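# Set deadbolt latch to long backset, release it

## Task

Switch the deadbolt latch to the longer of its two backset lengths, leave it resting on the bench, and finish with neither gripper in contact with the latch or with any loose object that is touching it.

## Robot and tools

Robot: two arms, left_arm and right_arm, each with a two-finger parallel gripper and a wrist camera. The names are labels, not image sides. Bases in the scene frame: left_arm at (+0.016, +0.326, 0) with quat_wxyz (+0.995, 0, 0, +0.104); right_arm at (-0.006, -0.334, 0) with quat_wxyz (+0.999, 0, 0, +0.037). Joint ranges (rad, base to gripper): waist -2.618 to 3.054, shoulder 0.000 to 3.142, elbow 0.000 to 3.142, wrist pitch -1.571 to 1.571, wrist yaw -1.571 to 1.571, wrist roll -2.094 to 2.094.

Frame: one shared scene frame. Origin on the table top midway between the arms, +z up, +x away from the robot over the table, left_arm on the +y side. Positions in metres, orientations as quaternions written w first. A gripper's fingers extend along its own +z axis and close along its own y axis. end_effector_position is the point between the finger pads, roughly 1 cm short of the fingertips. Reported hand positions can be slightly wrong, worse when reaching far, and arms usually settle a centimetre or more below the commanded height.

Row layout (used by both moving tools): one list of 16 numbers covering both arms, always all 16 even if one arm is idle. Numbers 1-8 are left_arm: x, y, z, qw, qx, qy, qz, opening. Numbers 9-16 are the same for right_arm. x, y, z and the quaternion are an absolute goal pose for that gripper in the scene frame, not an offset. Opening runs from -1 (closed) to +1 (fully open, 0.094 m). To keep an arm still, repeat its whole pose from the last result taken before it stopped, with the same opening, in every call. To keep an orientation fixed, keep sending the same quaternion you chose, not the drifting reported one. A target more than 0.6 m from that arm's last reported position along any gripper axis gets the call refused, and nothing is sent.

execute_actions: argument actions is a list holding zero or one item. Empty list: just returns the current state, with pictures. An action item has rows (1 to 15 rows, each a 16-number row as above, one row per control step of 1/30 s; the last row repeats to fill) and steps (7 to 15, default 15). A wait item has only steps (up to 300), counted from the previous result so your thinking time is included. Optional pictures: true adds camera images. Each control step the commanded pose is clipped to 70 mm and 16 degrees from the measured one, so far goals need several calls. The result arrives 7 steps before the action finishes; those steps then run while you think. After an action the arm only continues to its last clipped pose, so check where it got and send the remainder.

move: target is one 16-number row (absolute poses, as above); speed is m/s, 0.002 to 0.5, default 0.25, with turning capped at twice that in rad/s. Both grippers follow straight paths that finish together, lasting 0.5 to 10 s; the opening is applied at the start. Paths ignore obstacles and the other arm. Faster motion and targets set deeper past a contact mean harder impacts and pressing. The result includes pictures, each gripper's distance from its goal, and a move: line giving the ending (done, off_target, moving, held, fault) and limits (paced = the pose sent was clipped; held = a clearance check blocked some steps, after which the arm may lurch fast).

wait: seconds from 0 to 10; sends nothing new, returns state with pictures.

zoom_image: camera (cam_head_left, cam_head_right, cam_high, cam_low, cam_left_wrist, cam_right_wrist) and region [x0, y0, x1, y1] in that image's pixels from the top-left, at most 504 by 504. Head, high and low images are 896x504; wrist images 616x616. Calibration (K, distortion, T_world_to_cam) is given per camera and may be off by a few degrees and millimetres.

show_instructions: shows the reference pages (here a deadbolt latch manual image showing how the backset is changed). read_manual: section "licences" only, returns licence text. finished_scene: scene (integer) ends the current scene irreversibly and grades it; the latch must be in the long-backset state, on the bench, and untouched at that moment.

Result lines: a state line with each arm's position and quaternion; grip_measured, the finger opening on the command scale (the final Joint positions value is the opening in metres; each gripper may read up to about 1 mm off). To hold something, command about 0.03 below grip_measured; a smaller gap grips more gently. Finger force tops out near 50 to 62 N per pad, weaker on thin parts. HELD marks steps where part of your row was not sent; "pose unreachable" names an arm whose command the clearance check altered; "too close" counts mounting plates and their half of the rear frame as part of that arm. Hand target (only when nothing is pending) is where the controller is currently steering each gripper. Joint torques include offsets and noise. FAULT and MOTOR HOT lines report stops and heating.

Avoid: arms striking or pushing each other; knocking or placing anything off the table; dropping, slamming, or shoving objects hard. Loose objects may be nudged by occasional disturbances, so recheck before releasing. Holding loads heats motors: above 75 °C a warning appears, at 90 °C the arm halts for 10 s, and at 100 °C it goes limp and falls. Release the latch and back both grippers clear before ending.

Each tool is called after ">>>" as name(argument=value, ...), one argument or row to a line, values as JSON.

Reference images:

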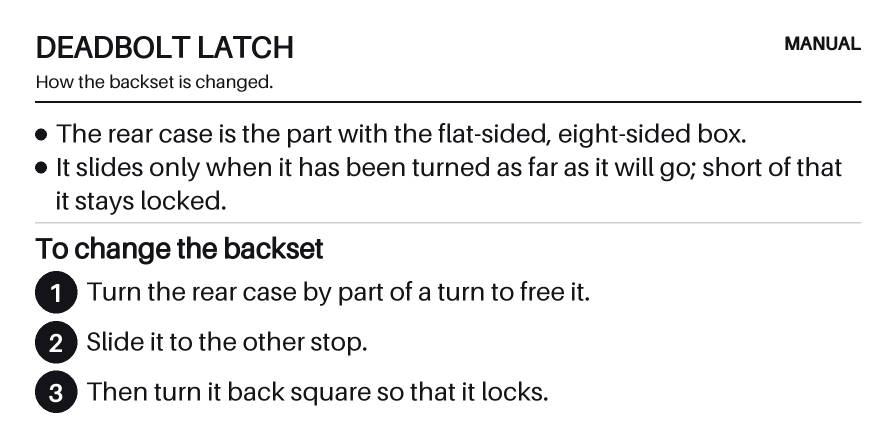

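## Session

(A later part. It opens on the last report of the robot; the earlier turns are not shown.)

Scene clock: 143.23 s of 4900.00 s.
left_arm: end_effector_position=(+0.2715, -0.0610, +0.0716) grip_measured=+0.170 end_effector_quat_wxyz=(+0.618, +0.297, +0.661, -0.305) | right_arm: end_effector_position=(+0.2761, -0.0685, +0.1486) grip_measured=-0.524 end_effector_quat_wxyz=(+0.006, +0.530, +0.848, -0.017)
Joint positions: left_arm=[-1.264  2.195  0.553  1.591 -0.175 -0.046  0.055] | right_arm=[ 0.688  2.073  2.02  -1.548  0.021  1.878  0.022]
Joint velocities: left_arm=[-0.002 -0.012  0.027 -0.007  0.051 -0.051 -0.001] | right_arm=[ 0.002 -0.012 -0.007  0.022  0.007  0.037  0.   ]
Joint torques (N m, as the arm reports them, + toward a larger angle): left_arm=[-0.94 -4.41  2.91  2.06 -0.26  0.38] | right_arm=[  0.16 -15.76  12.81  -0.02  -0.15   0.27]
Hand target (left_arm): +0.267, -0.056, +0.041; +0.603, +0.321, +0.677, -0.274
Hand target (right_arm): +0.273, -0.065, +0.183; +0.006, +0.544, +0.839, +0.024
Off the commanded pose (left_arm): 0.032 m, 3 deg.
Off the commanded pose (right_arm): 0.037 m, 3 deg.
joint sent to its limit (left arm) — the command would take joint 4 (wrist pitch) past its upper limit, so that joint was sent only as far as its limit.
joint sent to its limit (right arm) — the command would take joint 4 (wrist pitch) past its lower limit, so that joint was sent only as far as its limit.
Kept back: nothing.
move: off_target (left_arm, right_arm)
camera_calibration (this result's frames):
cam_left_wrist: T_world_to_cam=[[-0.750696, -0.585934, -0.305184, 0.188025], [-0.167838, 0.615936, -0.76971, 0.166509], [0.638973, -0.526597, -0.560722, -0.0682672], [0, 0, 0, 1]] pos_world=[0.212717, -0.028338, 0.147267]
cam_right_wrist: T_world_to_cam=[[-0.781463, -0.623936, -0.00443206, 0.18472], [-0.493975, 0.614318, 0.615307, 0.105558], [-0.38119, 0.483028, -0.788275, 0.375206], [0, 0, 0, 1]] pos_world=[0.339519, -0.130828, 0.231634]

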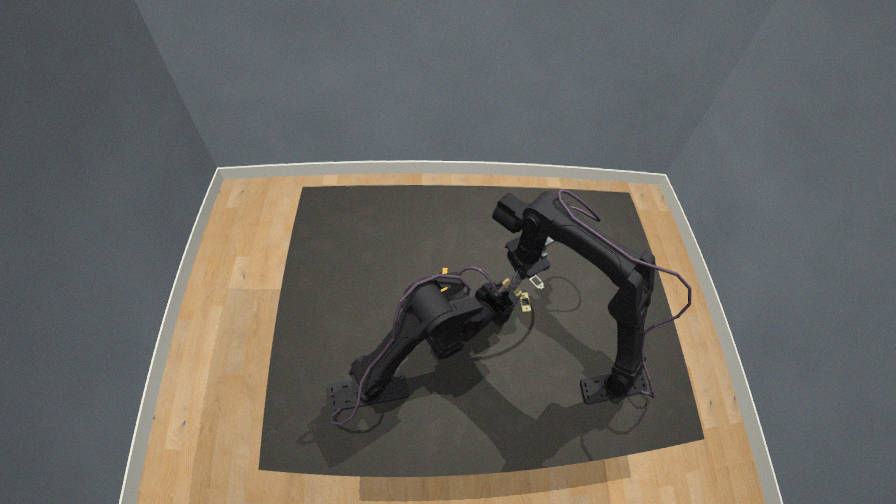

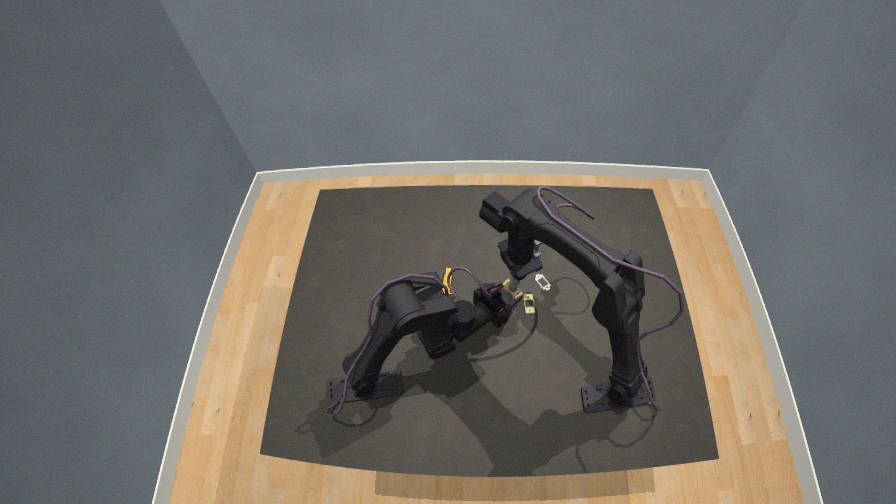

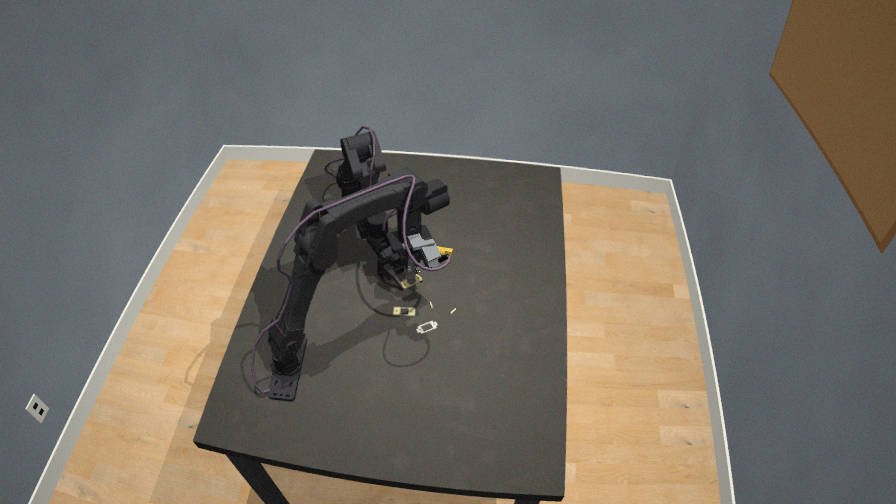

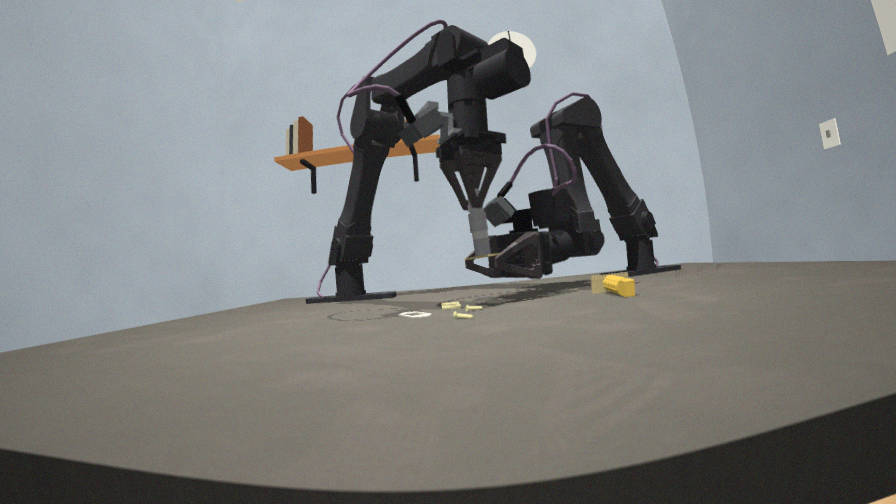

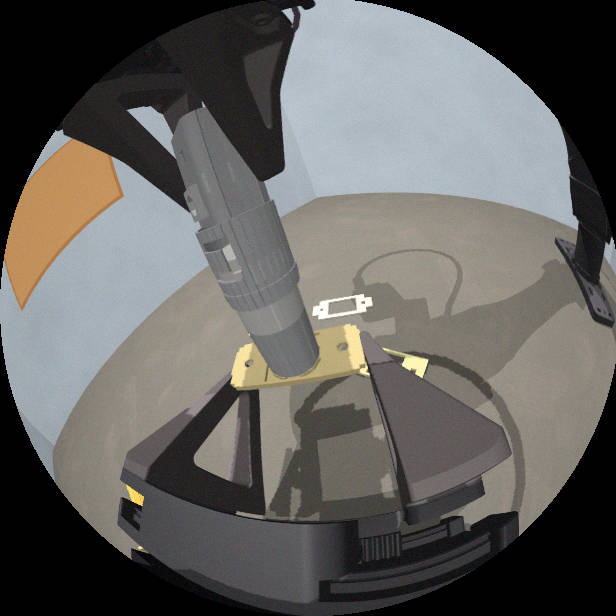

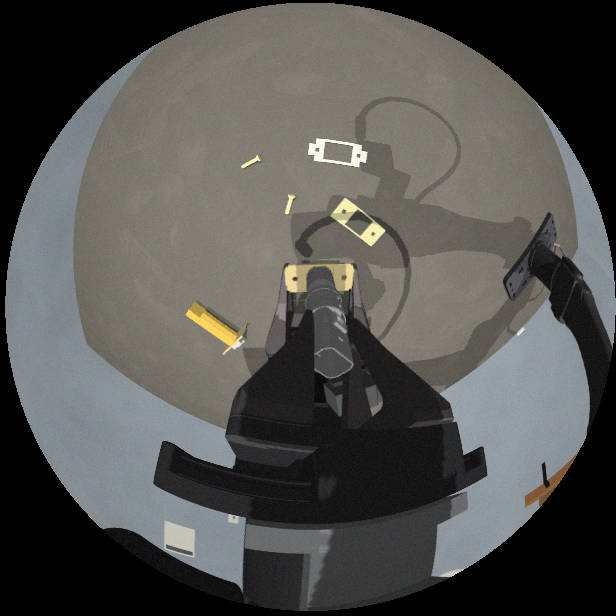

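>>> move(
  target=[0.2715, -0.061, 0.068, 0.618, 0.297, 0.661, -0.305, 0.12, 0.276, -0.0685, 0.153, 0, 0.174, 0.985, 0, -0.75],
  speed=0.15,
)

Scene clock: 147.20 s of 4900.00 s.
left_arm: end_effector_position=(+0.2717, -0.0610, +0.0726) grip_measured=+0.170 end_effector_quat_wxyz=(+0.616, +0.291, +0.663, -0.310) | right_arm: end_effector_position=(+0.2816, -0.0648, +0.1470) grip_measured=-0.524 end_effector_quat_wxyz=(+0.006, +0.179, +0.984, -0.006)
Joint positions: left_arm=[-1.264  2.193  0.553  1.591 -0.176 -0.06   0.055] | right_arm=[ 0.683  2.068  2.006 -1.51   0.017  1.116  0.022]
Joint velocities: left_arm=[-0.012  0.002 -0.017 -0.007 -0.037  0.051  0.001] | right_arm=[-0.012 -0.007  0.002 -0.051  0.051 -0.037 -0.001]
Joint torques (N m, as the arm reports them, + toward a larger angle): left_arm=[-0.05 -9.1   3.91  2.06 -0.02  0.13] | right_arm=[ -0.31 -13.14   6.26   0.34  -0.14  -0.12]
Hand target (left_arm): +0.272, -0.061, +0.068; +0.615, +0.298, +0.664, -0.303
Hand target (right_arm): +0.276, -0.068, +0.153; +0.000, +0.174, +0.985, -0.000
Off the commanded pose (left_arm): 0.005 m, 1 deg.
Off the commanded pose (right_arm): 0.009 m, 1 deg.
joint sent to its limit (left arm) — the command would take joint 4 (wrist pitch) past its upper limit, so that joint was sent only as far as its limit.
Kept back: nothing.
move: done
camera_calibration (this result's frames):
cam_left_wrist: T_world_to_cam=[[-0.752663, -0.590208, -0.291808, 0.187752], [-0.175987, 0.607421, -0.774641, 0.169373], [0.63445, -0.53169, -0.561052, -0.0668605], [0, 0, 0, 1]] pos_world=[0.213541, -0.027617, 0.148478]
cam_right_wrist: T_world_to_cam=[[-0.13857, -0.990119, -0.0215001, -0.0109491], [-0.77586, 0.0950407, 0.623705, 0.151502], [-0.615499, 0.103108, -0.781364, 0.41463], [0, 0, 0, 1]] pos_world=[0.371232, -0.0679916, 0.229249]

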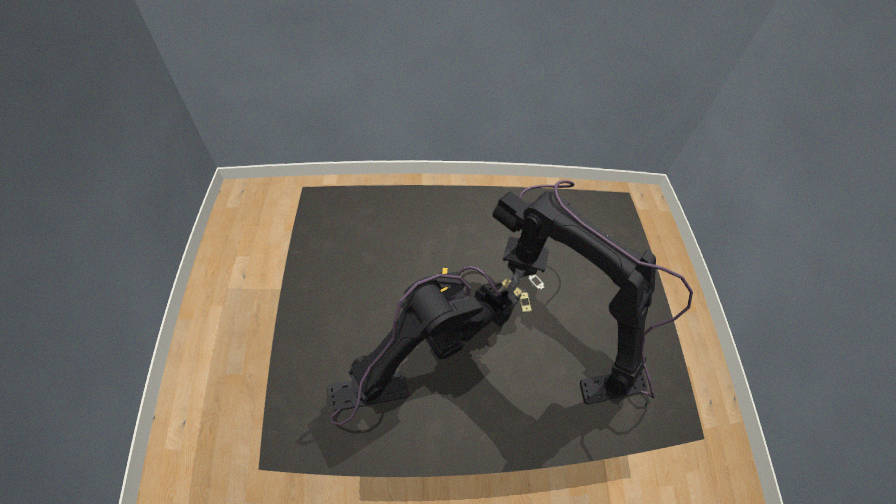

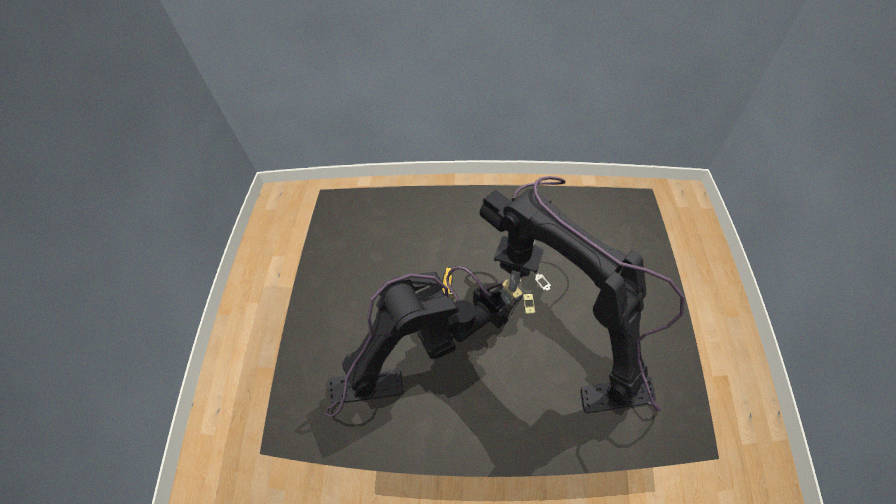

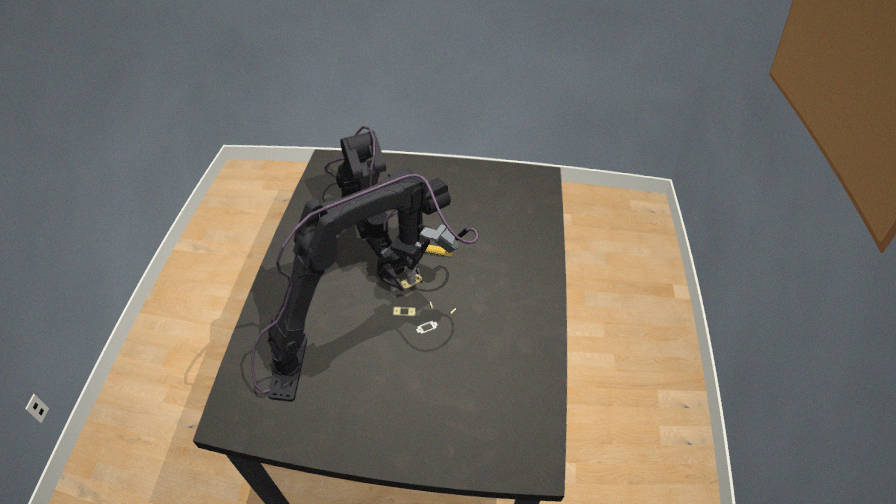

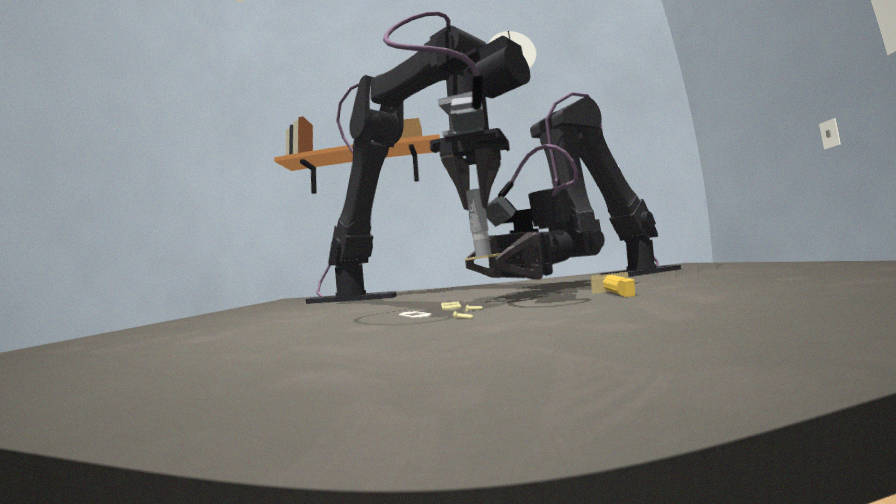

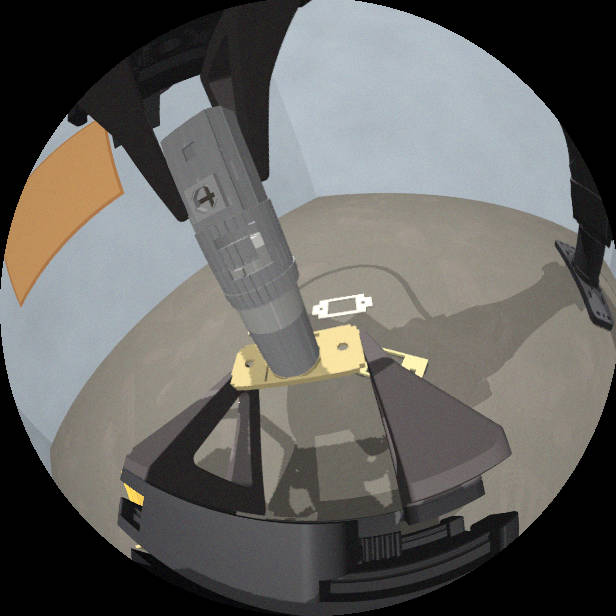

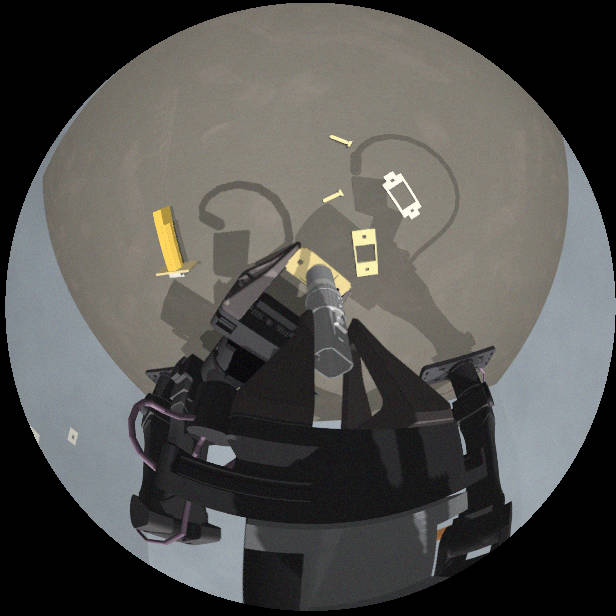

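>>> move(
  target=[0.2715, -0.061, 0.068, 0.618, 0.297, 0.661, -0.305, 0.12, 0.276, -0.0685, 0.153, 0, -0.358, 0.934, 0, -0.75],
  speed=0.15,
)

Scene clock: 151.80 s of 4900.00 s.
left_arm: end_effector_position=(+0.2709, -0.0616, +0.0725) grip_measured=+0.170 end_effector_quat_wxyz=(+0.618, +0.299, +0.659, -0.307) | right_arm: end_effector_position=(+0.2833, -0.0550, +0.1471) grip_measured=-0.668 end_effector_quat_wxyz=(+0.011, -0.352, +0.936, +0.013)
Joint positions: left_arm=[-1.264  2.193  0.553  1.591 -0.17  -0.044  0.055] | right_arm=[ 0.683  2.068  2.006 -1.478 -0.016  0.037  0.016]
Joint velocities: left_arm=[ 0.002  0.007 -0.017  0.081  0.007 -0.081 -0.   ] | right_arm=[ 0.007 -0.022  0.002 -0.095 -0.037  0.037 -0.   ]
Joint torques (N m, as the arm reports them, + toward a larger angle): left_arm=[-0.04 -9.06  3.95  2.06 -0.1  -0.02] | right_arm=[ -0.42 -13.14   6.5    0.01   0.17  -0.16]
Hand target (left_arm): +0.272, -0.061, +0.068; +0.615, +0.298, +0.664, -0.303
Hand target (right_arm): +0.276, -0.068, +0.153; -0.000, -0.358, +0.934, +0.000
Off the commanded pose (left_arm): 0.005 m, 0 deg.
Off the commanded pose (right_arm): 0.016 m, 2 deg.
joint sent to its limit (left arm) — the command would take joint 4 (wrist pitch) past its upper limit, so that joint was sent only as far as its limit.
Kept back: nothing.
move: off_target (right_arm)
camera_calibration (this result's frames):
cam_left_wrist: T_world_to_cam=[[-0.752813, -0.582139, -0.307224, 0.188403], [-0.16256, 0.616707, -0.770225, 0.16616], [0.637846, -0.529893, -0.558897, -0.0677237], [0, 0, 0, 1]] pos_world=[0.21204, -0.0286818, 0.148012]
cam_right_wrist: T_world_to_cam=[[0.807125, -0.588789, -0.0433294, -0.243711], [-0.446874, -0.657246, 0.606903, 0.0197257], [-0.385816, -0.470484, -0.793594, 0.319945], [0, 0, 0, 1]] pos_world=[0.32896, 0.0199992, 0.231375]

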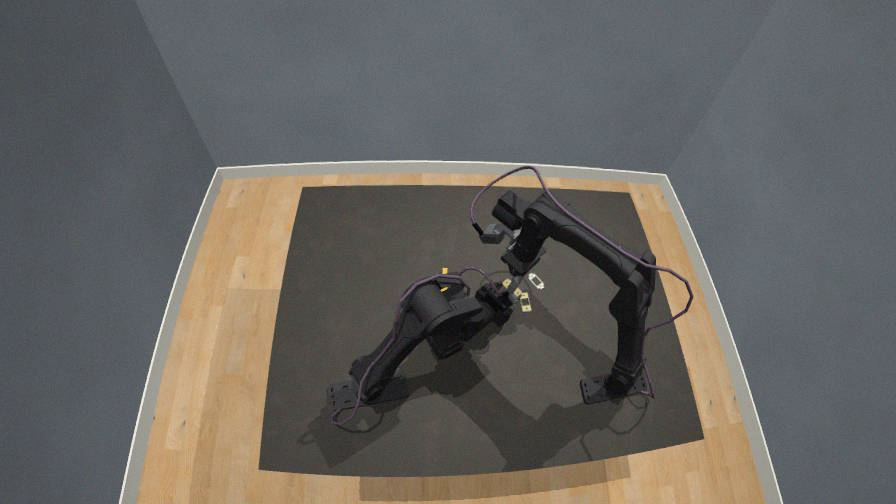

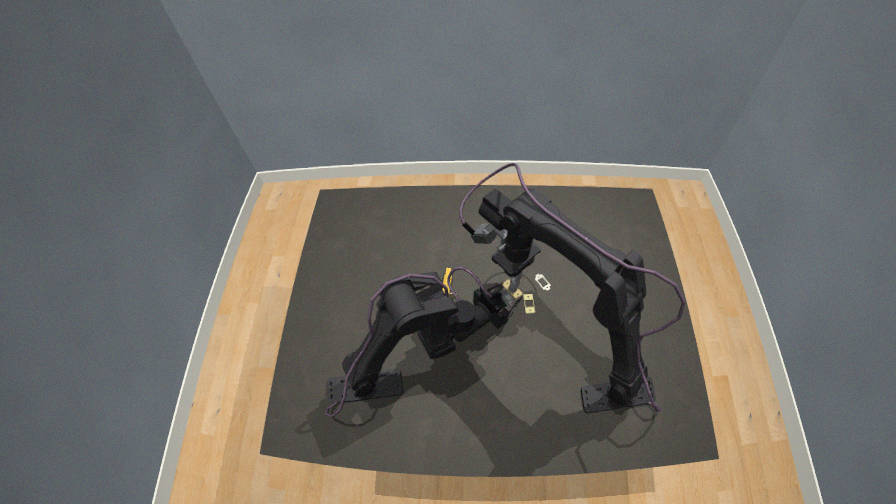

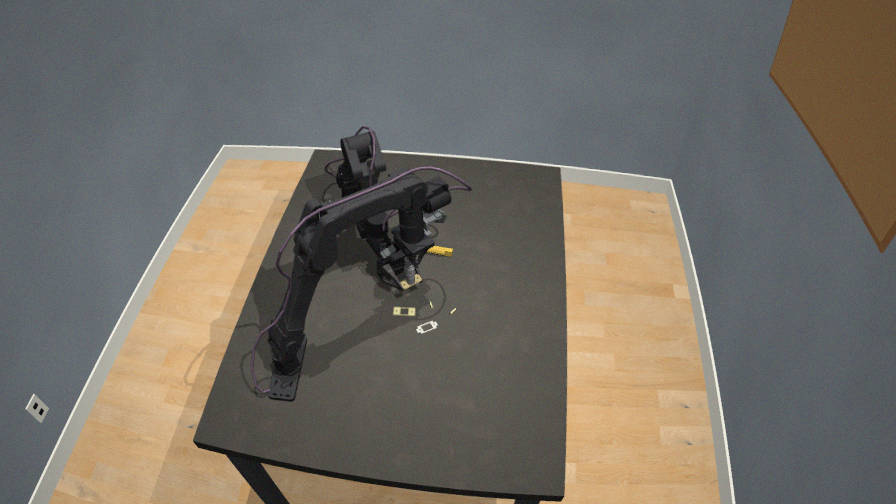

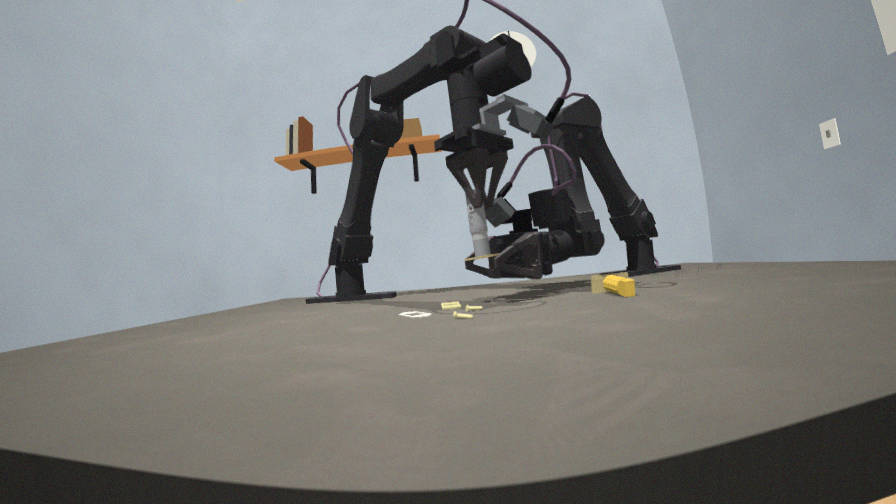

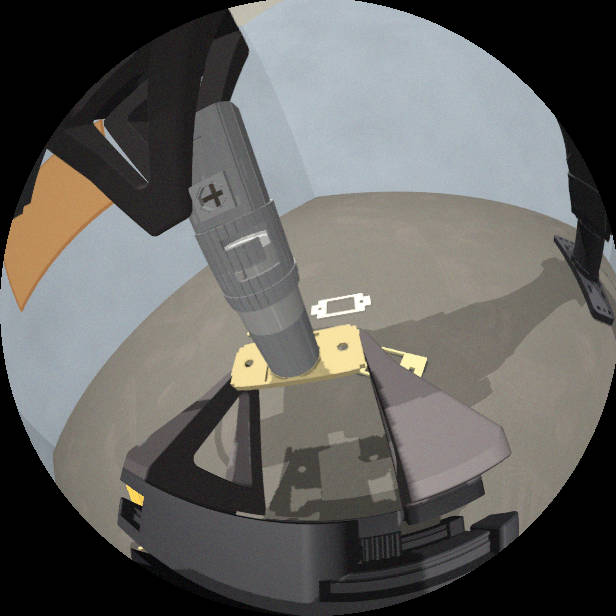

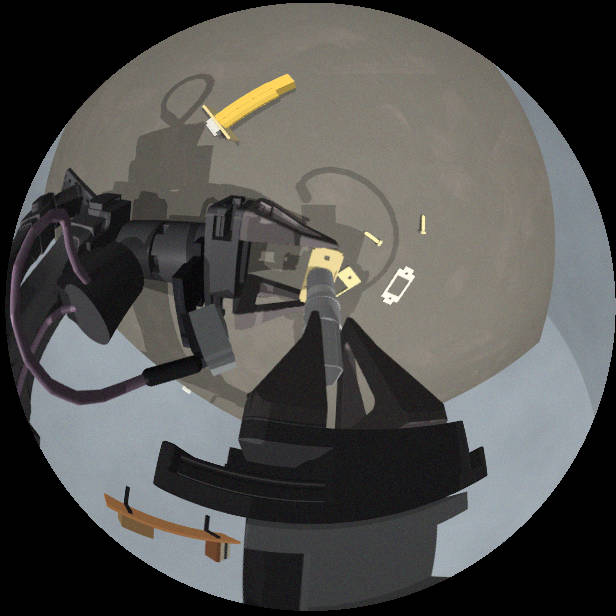

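>>> move(
  target=[0.2715, -0.061, 0.068, 0.618, 0.297, 0.661, -0.305, 0.12, 0.283, -0.055, 0.147, 0.011, -0.352, 0.936, 0.013, 0.2],
  speed=0.1,
)

>>> move(
  target=[0.2715, -0.061, 0.068, 0.618, 0.297, 0.661, -0.305, 0.12, 0.25, -0.2, 0.2, 0.011, -0.352, 0.936, 0.013, 0.2],
  speed=0.25,
)

Scene clock: 152.83 s of 4900.00 s.
left_arm: end_effector_position=(+0.2707, -0.0616, +0.0709) grip_measured=+0.170 end_effector_quat_wxyz=(+0.616, +0.300, +0.661, -0.306) | right_arm: end_effector_position=(+0.2835, -0.0548, +0.1471) grip_measured=+0.198 end_effector_quat_wxyz=(+0.012, -0.353, +0.935, +0.014)
Joint positions: left_arm=[-1.264  2.193  0.553  1.584 -0.17  -0.044  0.055] | right_arm=[ 0.683  2.068  2.006 -1.477 -0.017  0.035  0.056]
Joint velocities: left_arm=[ 0.012 -0.012 -0.002  0.007  0.051  0.051 -0.   ] | right_arm=[ 0.017  0.012 -0.007  0.022 -0.037  0.051 -0.   ]
Joint torques (N m, as the arm reports them, + toward a larger angle): left_arm=[-0.02 -9.05  3.91  2.12 -0.11 -0.02] | right_arm=[ -0.01 -10.99   7.78   0.5    0.03   0.01]
Hand target (left_arm): +0.272, -0.061, +0.068; +0.615, +0.298, +0.664, -0.304
Hand target (right_arm): +0.283, -0.055, +0.147; +0.011, -0.352, +0.936, +0.013
Off the commanded pose (left_arm): 0.003 m, 0 deg.
Off the commanded pose (right_arm): 0.001 m, 0 deg.
joint sent to its limit (left arm) — the command would take joint 4 (wrist pitch) past its upper limit, so that joint was sent only as far as its limit.
Kept back: nothing.
move: done
camera_calibration (this result's frames):
cam_left_wrist: T_world_to_cam=[[-0.754248, -0.579834, -0.308063, 0.188385], [-0.164566, 0.621154, -0.766215, 0.165448], [0.635632, -0.527219, -0.563925, -0.0674072], [0, 0, 0, 1]] pos_world=[0.212162, -0.0290753, 0.146791]
cam_right_wrist: T_world_to_cam=[[0.80828, -0.587195, -0.0434289, -0.243921], [-0.445996, -0.658734, 0.605935, 0.0197642], [-0.38441, -0.470396, -0.794328, 0.319844], [0, 0, 0, 1]] pos_world=[0.328922, 0.0202433, 0.231492]

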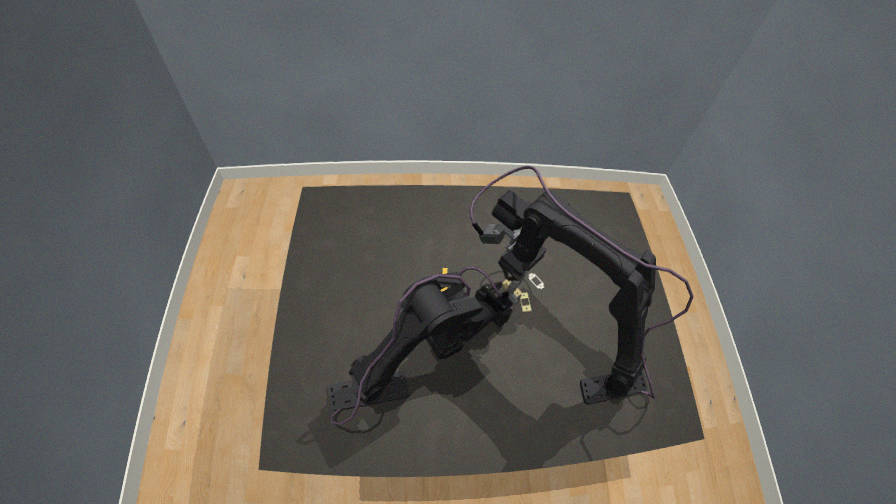

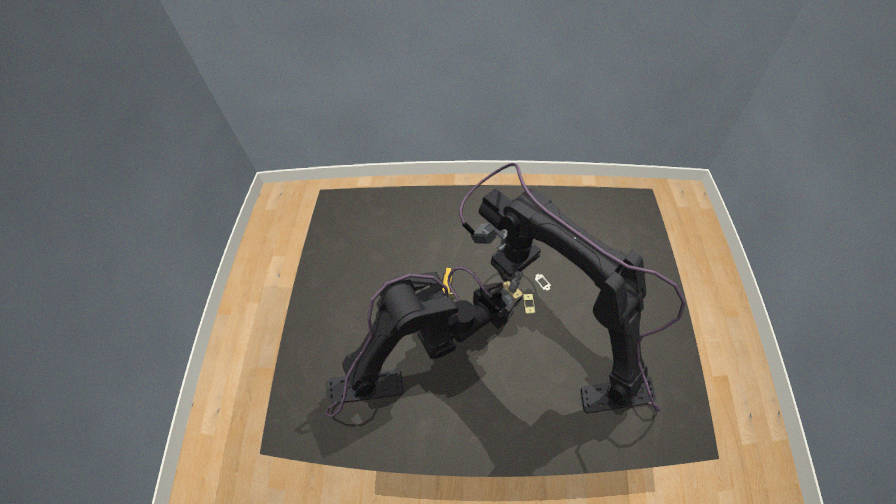

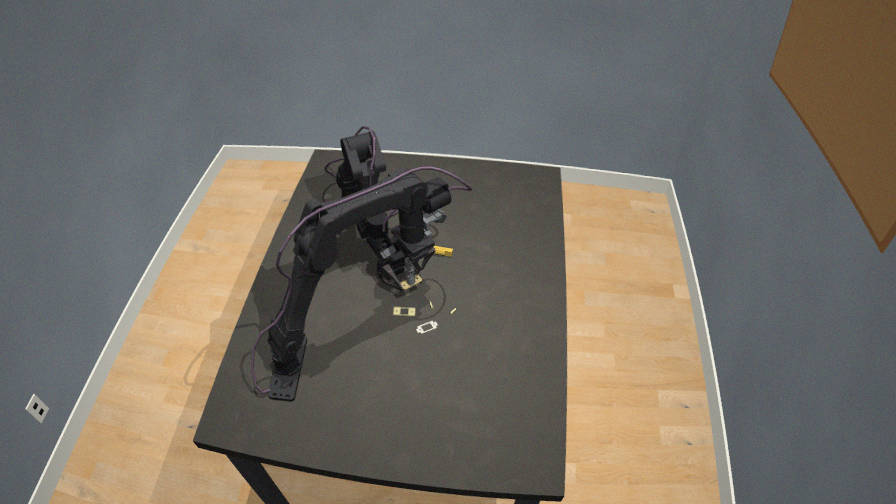

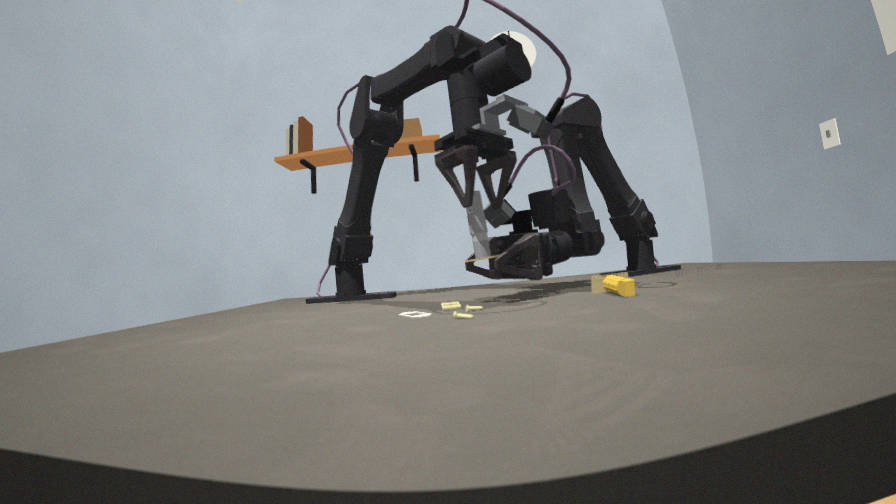

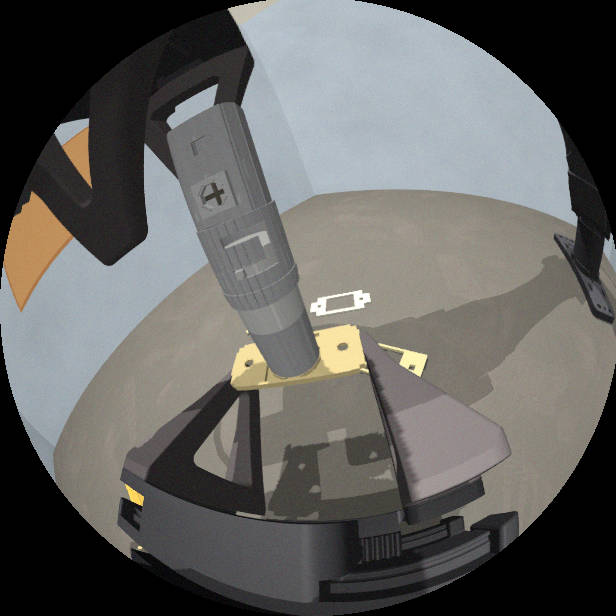

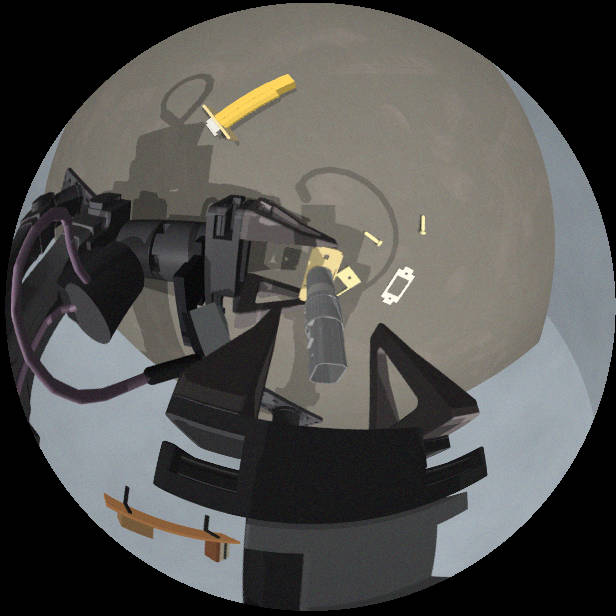

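Scene clock: 154.03 s of 4900.00 s.
left_arm: end_effector_position=(+0.2707, -0.0616, +0.0704) grip_measured=+0.170 end_effector_quat_wxyz=(+0.615, +0.300, +0.662, -0.305) | right_arm: end_effector_position=(+0.2559, -0.1954, +0.2031) grip_measured=+0.198 end_effector_quat_wxyz=(+0.027, -0.348, +0.937, +0.012)
Joint positions: left_arm=[-1.264  2.193  0.553  1.582 -0.17  -0.044  0.055] | right_arm=[ 0.398  1.646  1.684 -1.553 -0.018 -0.24   0.056]
Joint velocities: left_arm=[-0.007  0.002 -0.007 -0.037  0.022 -0.007 -0.   ] | right_arm=[ 0.012 -0.002 -0.002  0.022 -0.022  0.051 -0.   ]
Joint torques (N m, as the arm reports them, + toward a larger angle): left_arm=[ 0.03 -9.08  3.88  2.14 -0.1  -0.02] | right_arm=[-0.12 -7.76  5.34  0.46 -0.09 -0.09]
Hand target (left_arm): +0.272, -0.061, +0.068; +0.615, +0.298, +0.664, -0.303
Hand target (right_arm): +0.248, -0.198, +0.199; +0.013, -0.352, +0.936, +0.015
Off the commanded pose (left_arm): 0.003 m, 1 deg.
Off the commanded pose (right_arm): 0.008 m, 2 deg.
joint sent to its limit (left arm) — the command would take joint 4 (wrist pitch) past its upper limit, so that joint was sent only as far as its limit.
Kept back: nothing.
move: done
camera_calibration (this result's frames):
cam_left_wrist: T_world_to_cam=[[-0.754537, -0.579323, -0.308317, 0.188372], [-0.165285, 0.622425, -0.765028, 0.165262], [0.635102, -0.526282, -0.565396, -0.0673459], [0, 0, 0, 1]] pos_world=[0.21222, -0.029178, 0.146431]
cam_right_wrist: T_world_to_cam=[[0.803281, -0.595117, -0.0239838, -0.305952], [-0.47035, -0.658546, 0.587442, -0.109118], [-0.365392, -0.460601, -0.80891, 0.287502], [0, 0, 0, 1]] pos_world=[0.299492, -0.121513, 0.289326]

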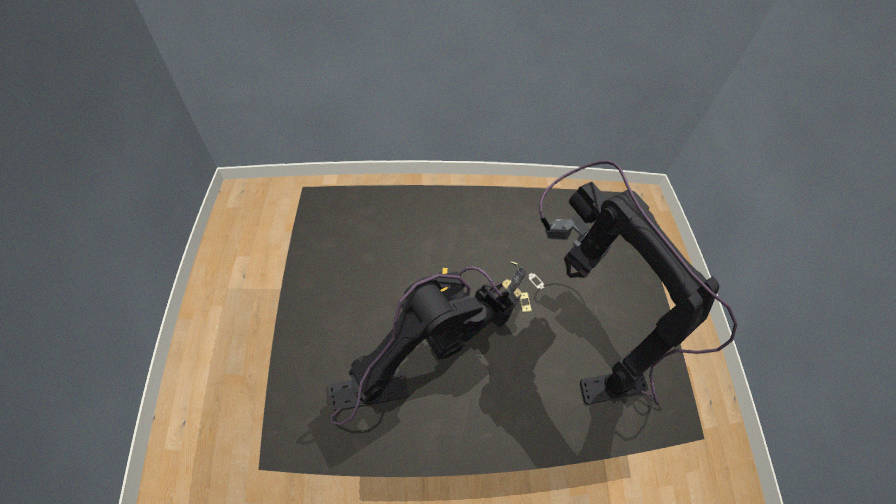

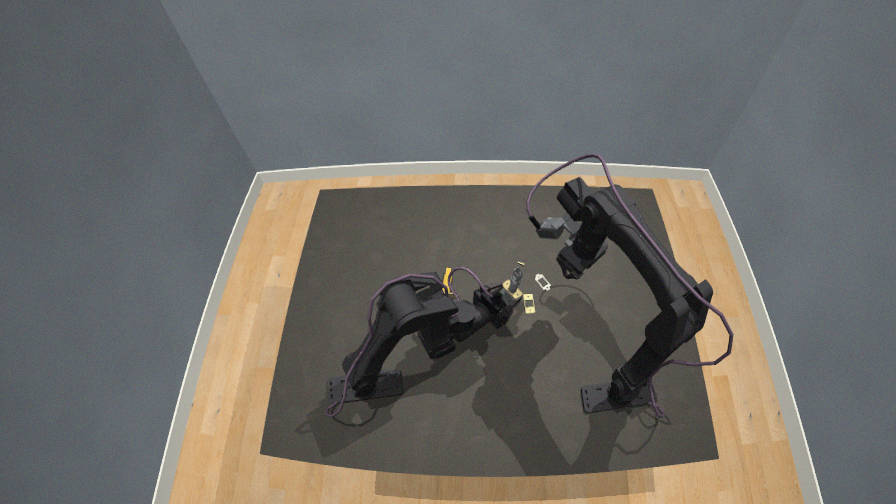

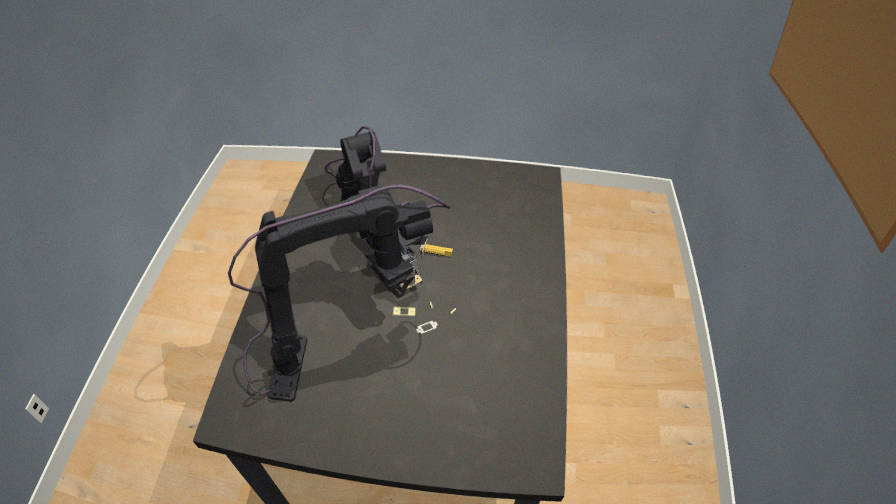

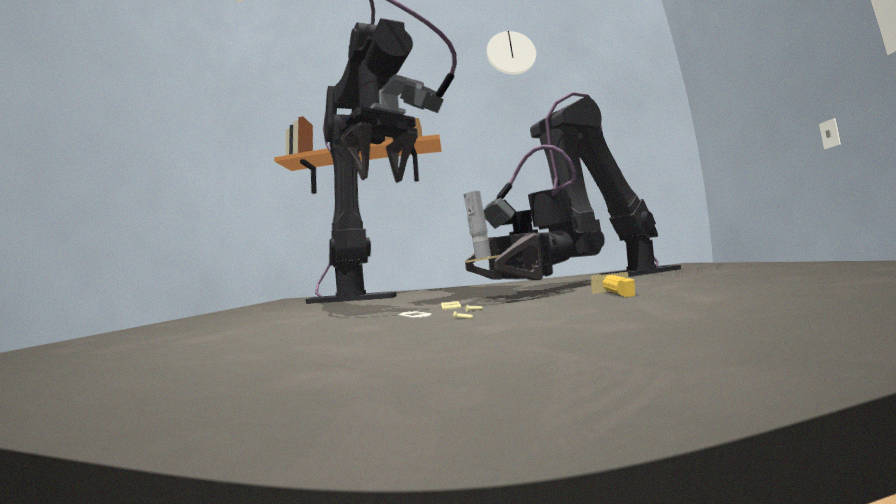

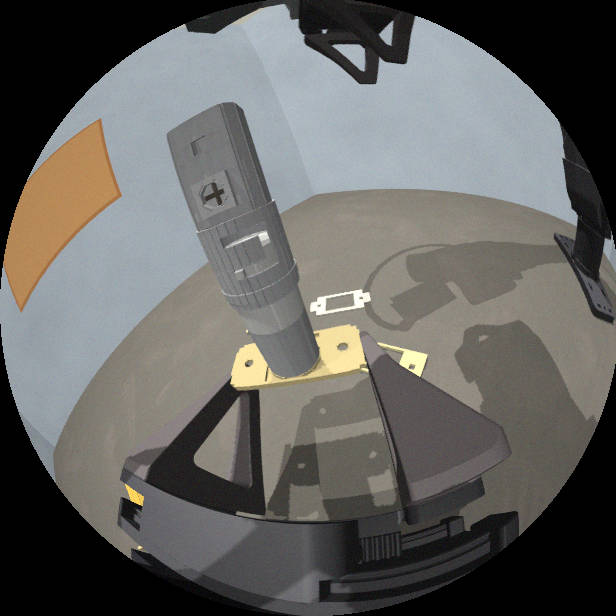

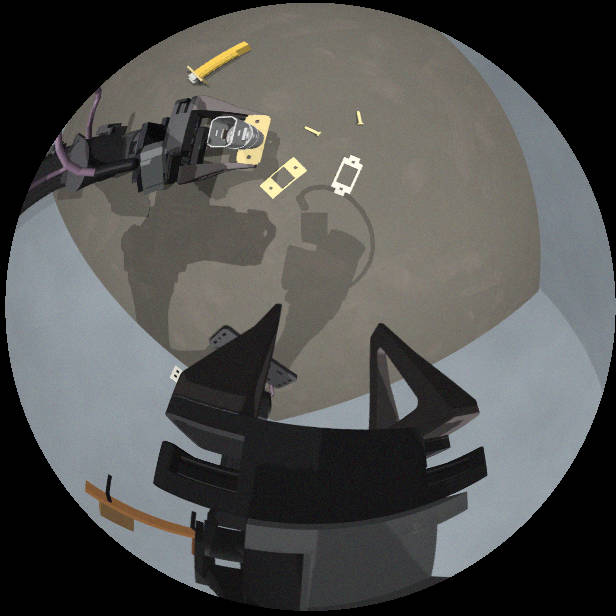

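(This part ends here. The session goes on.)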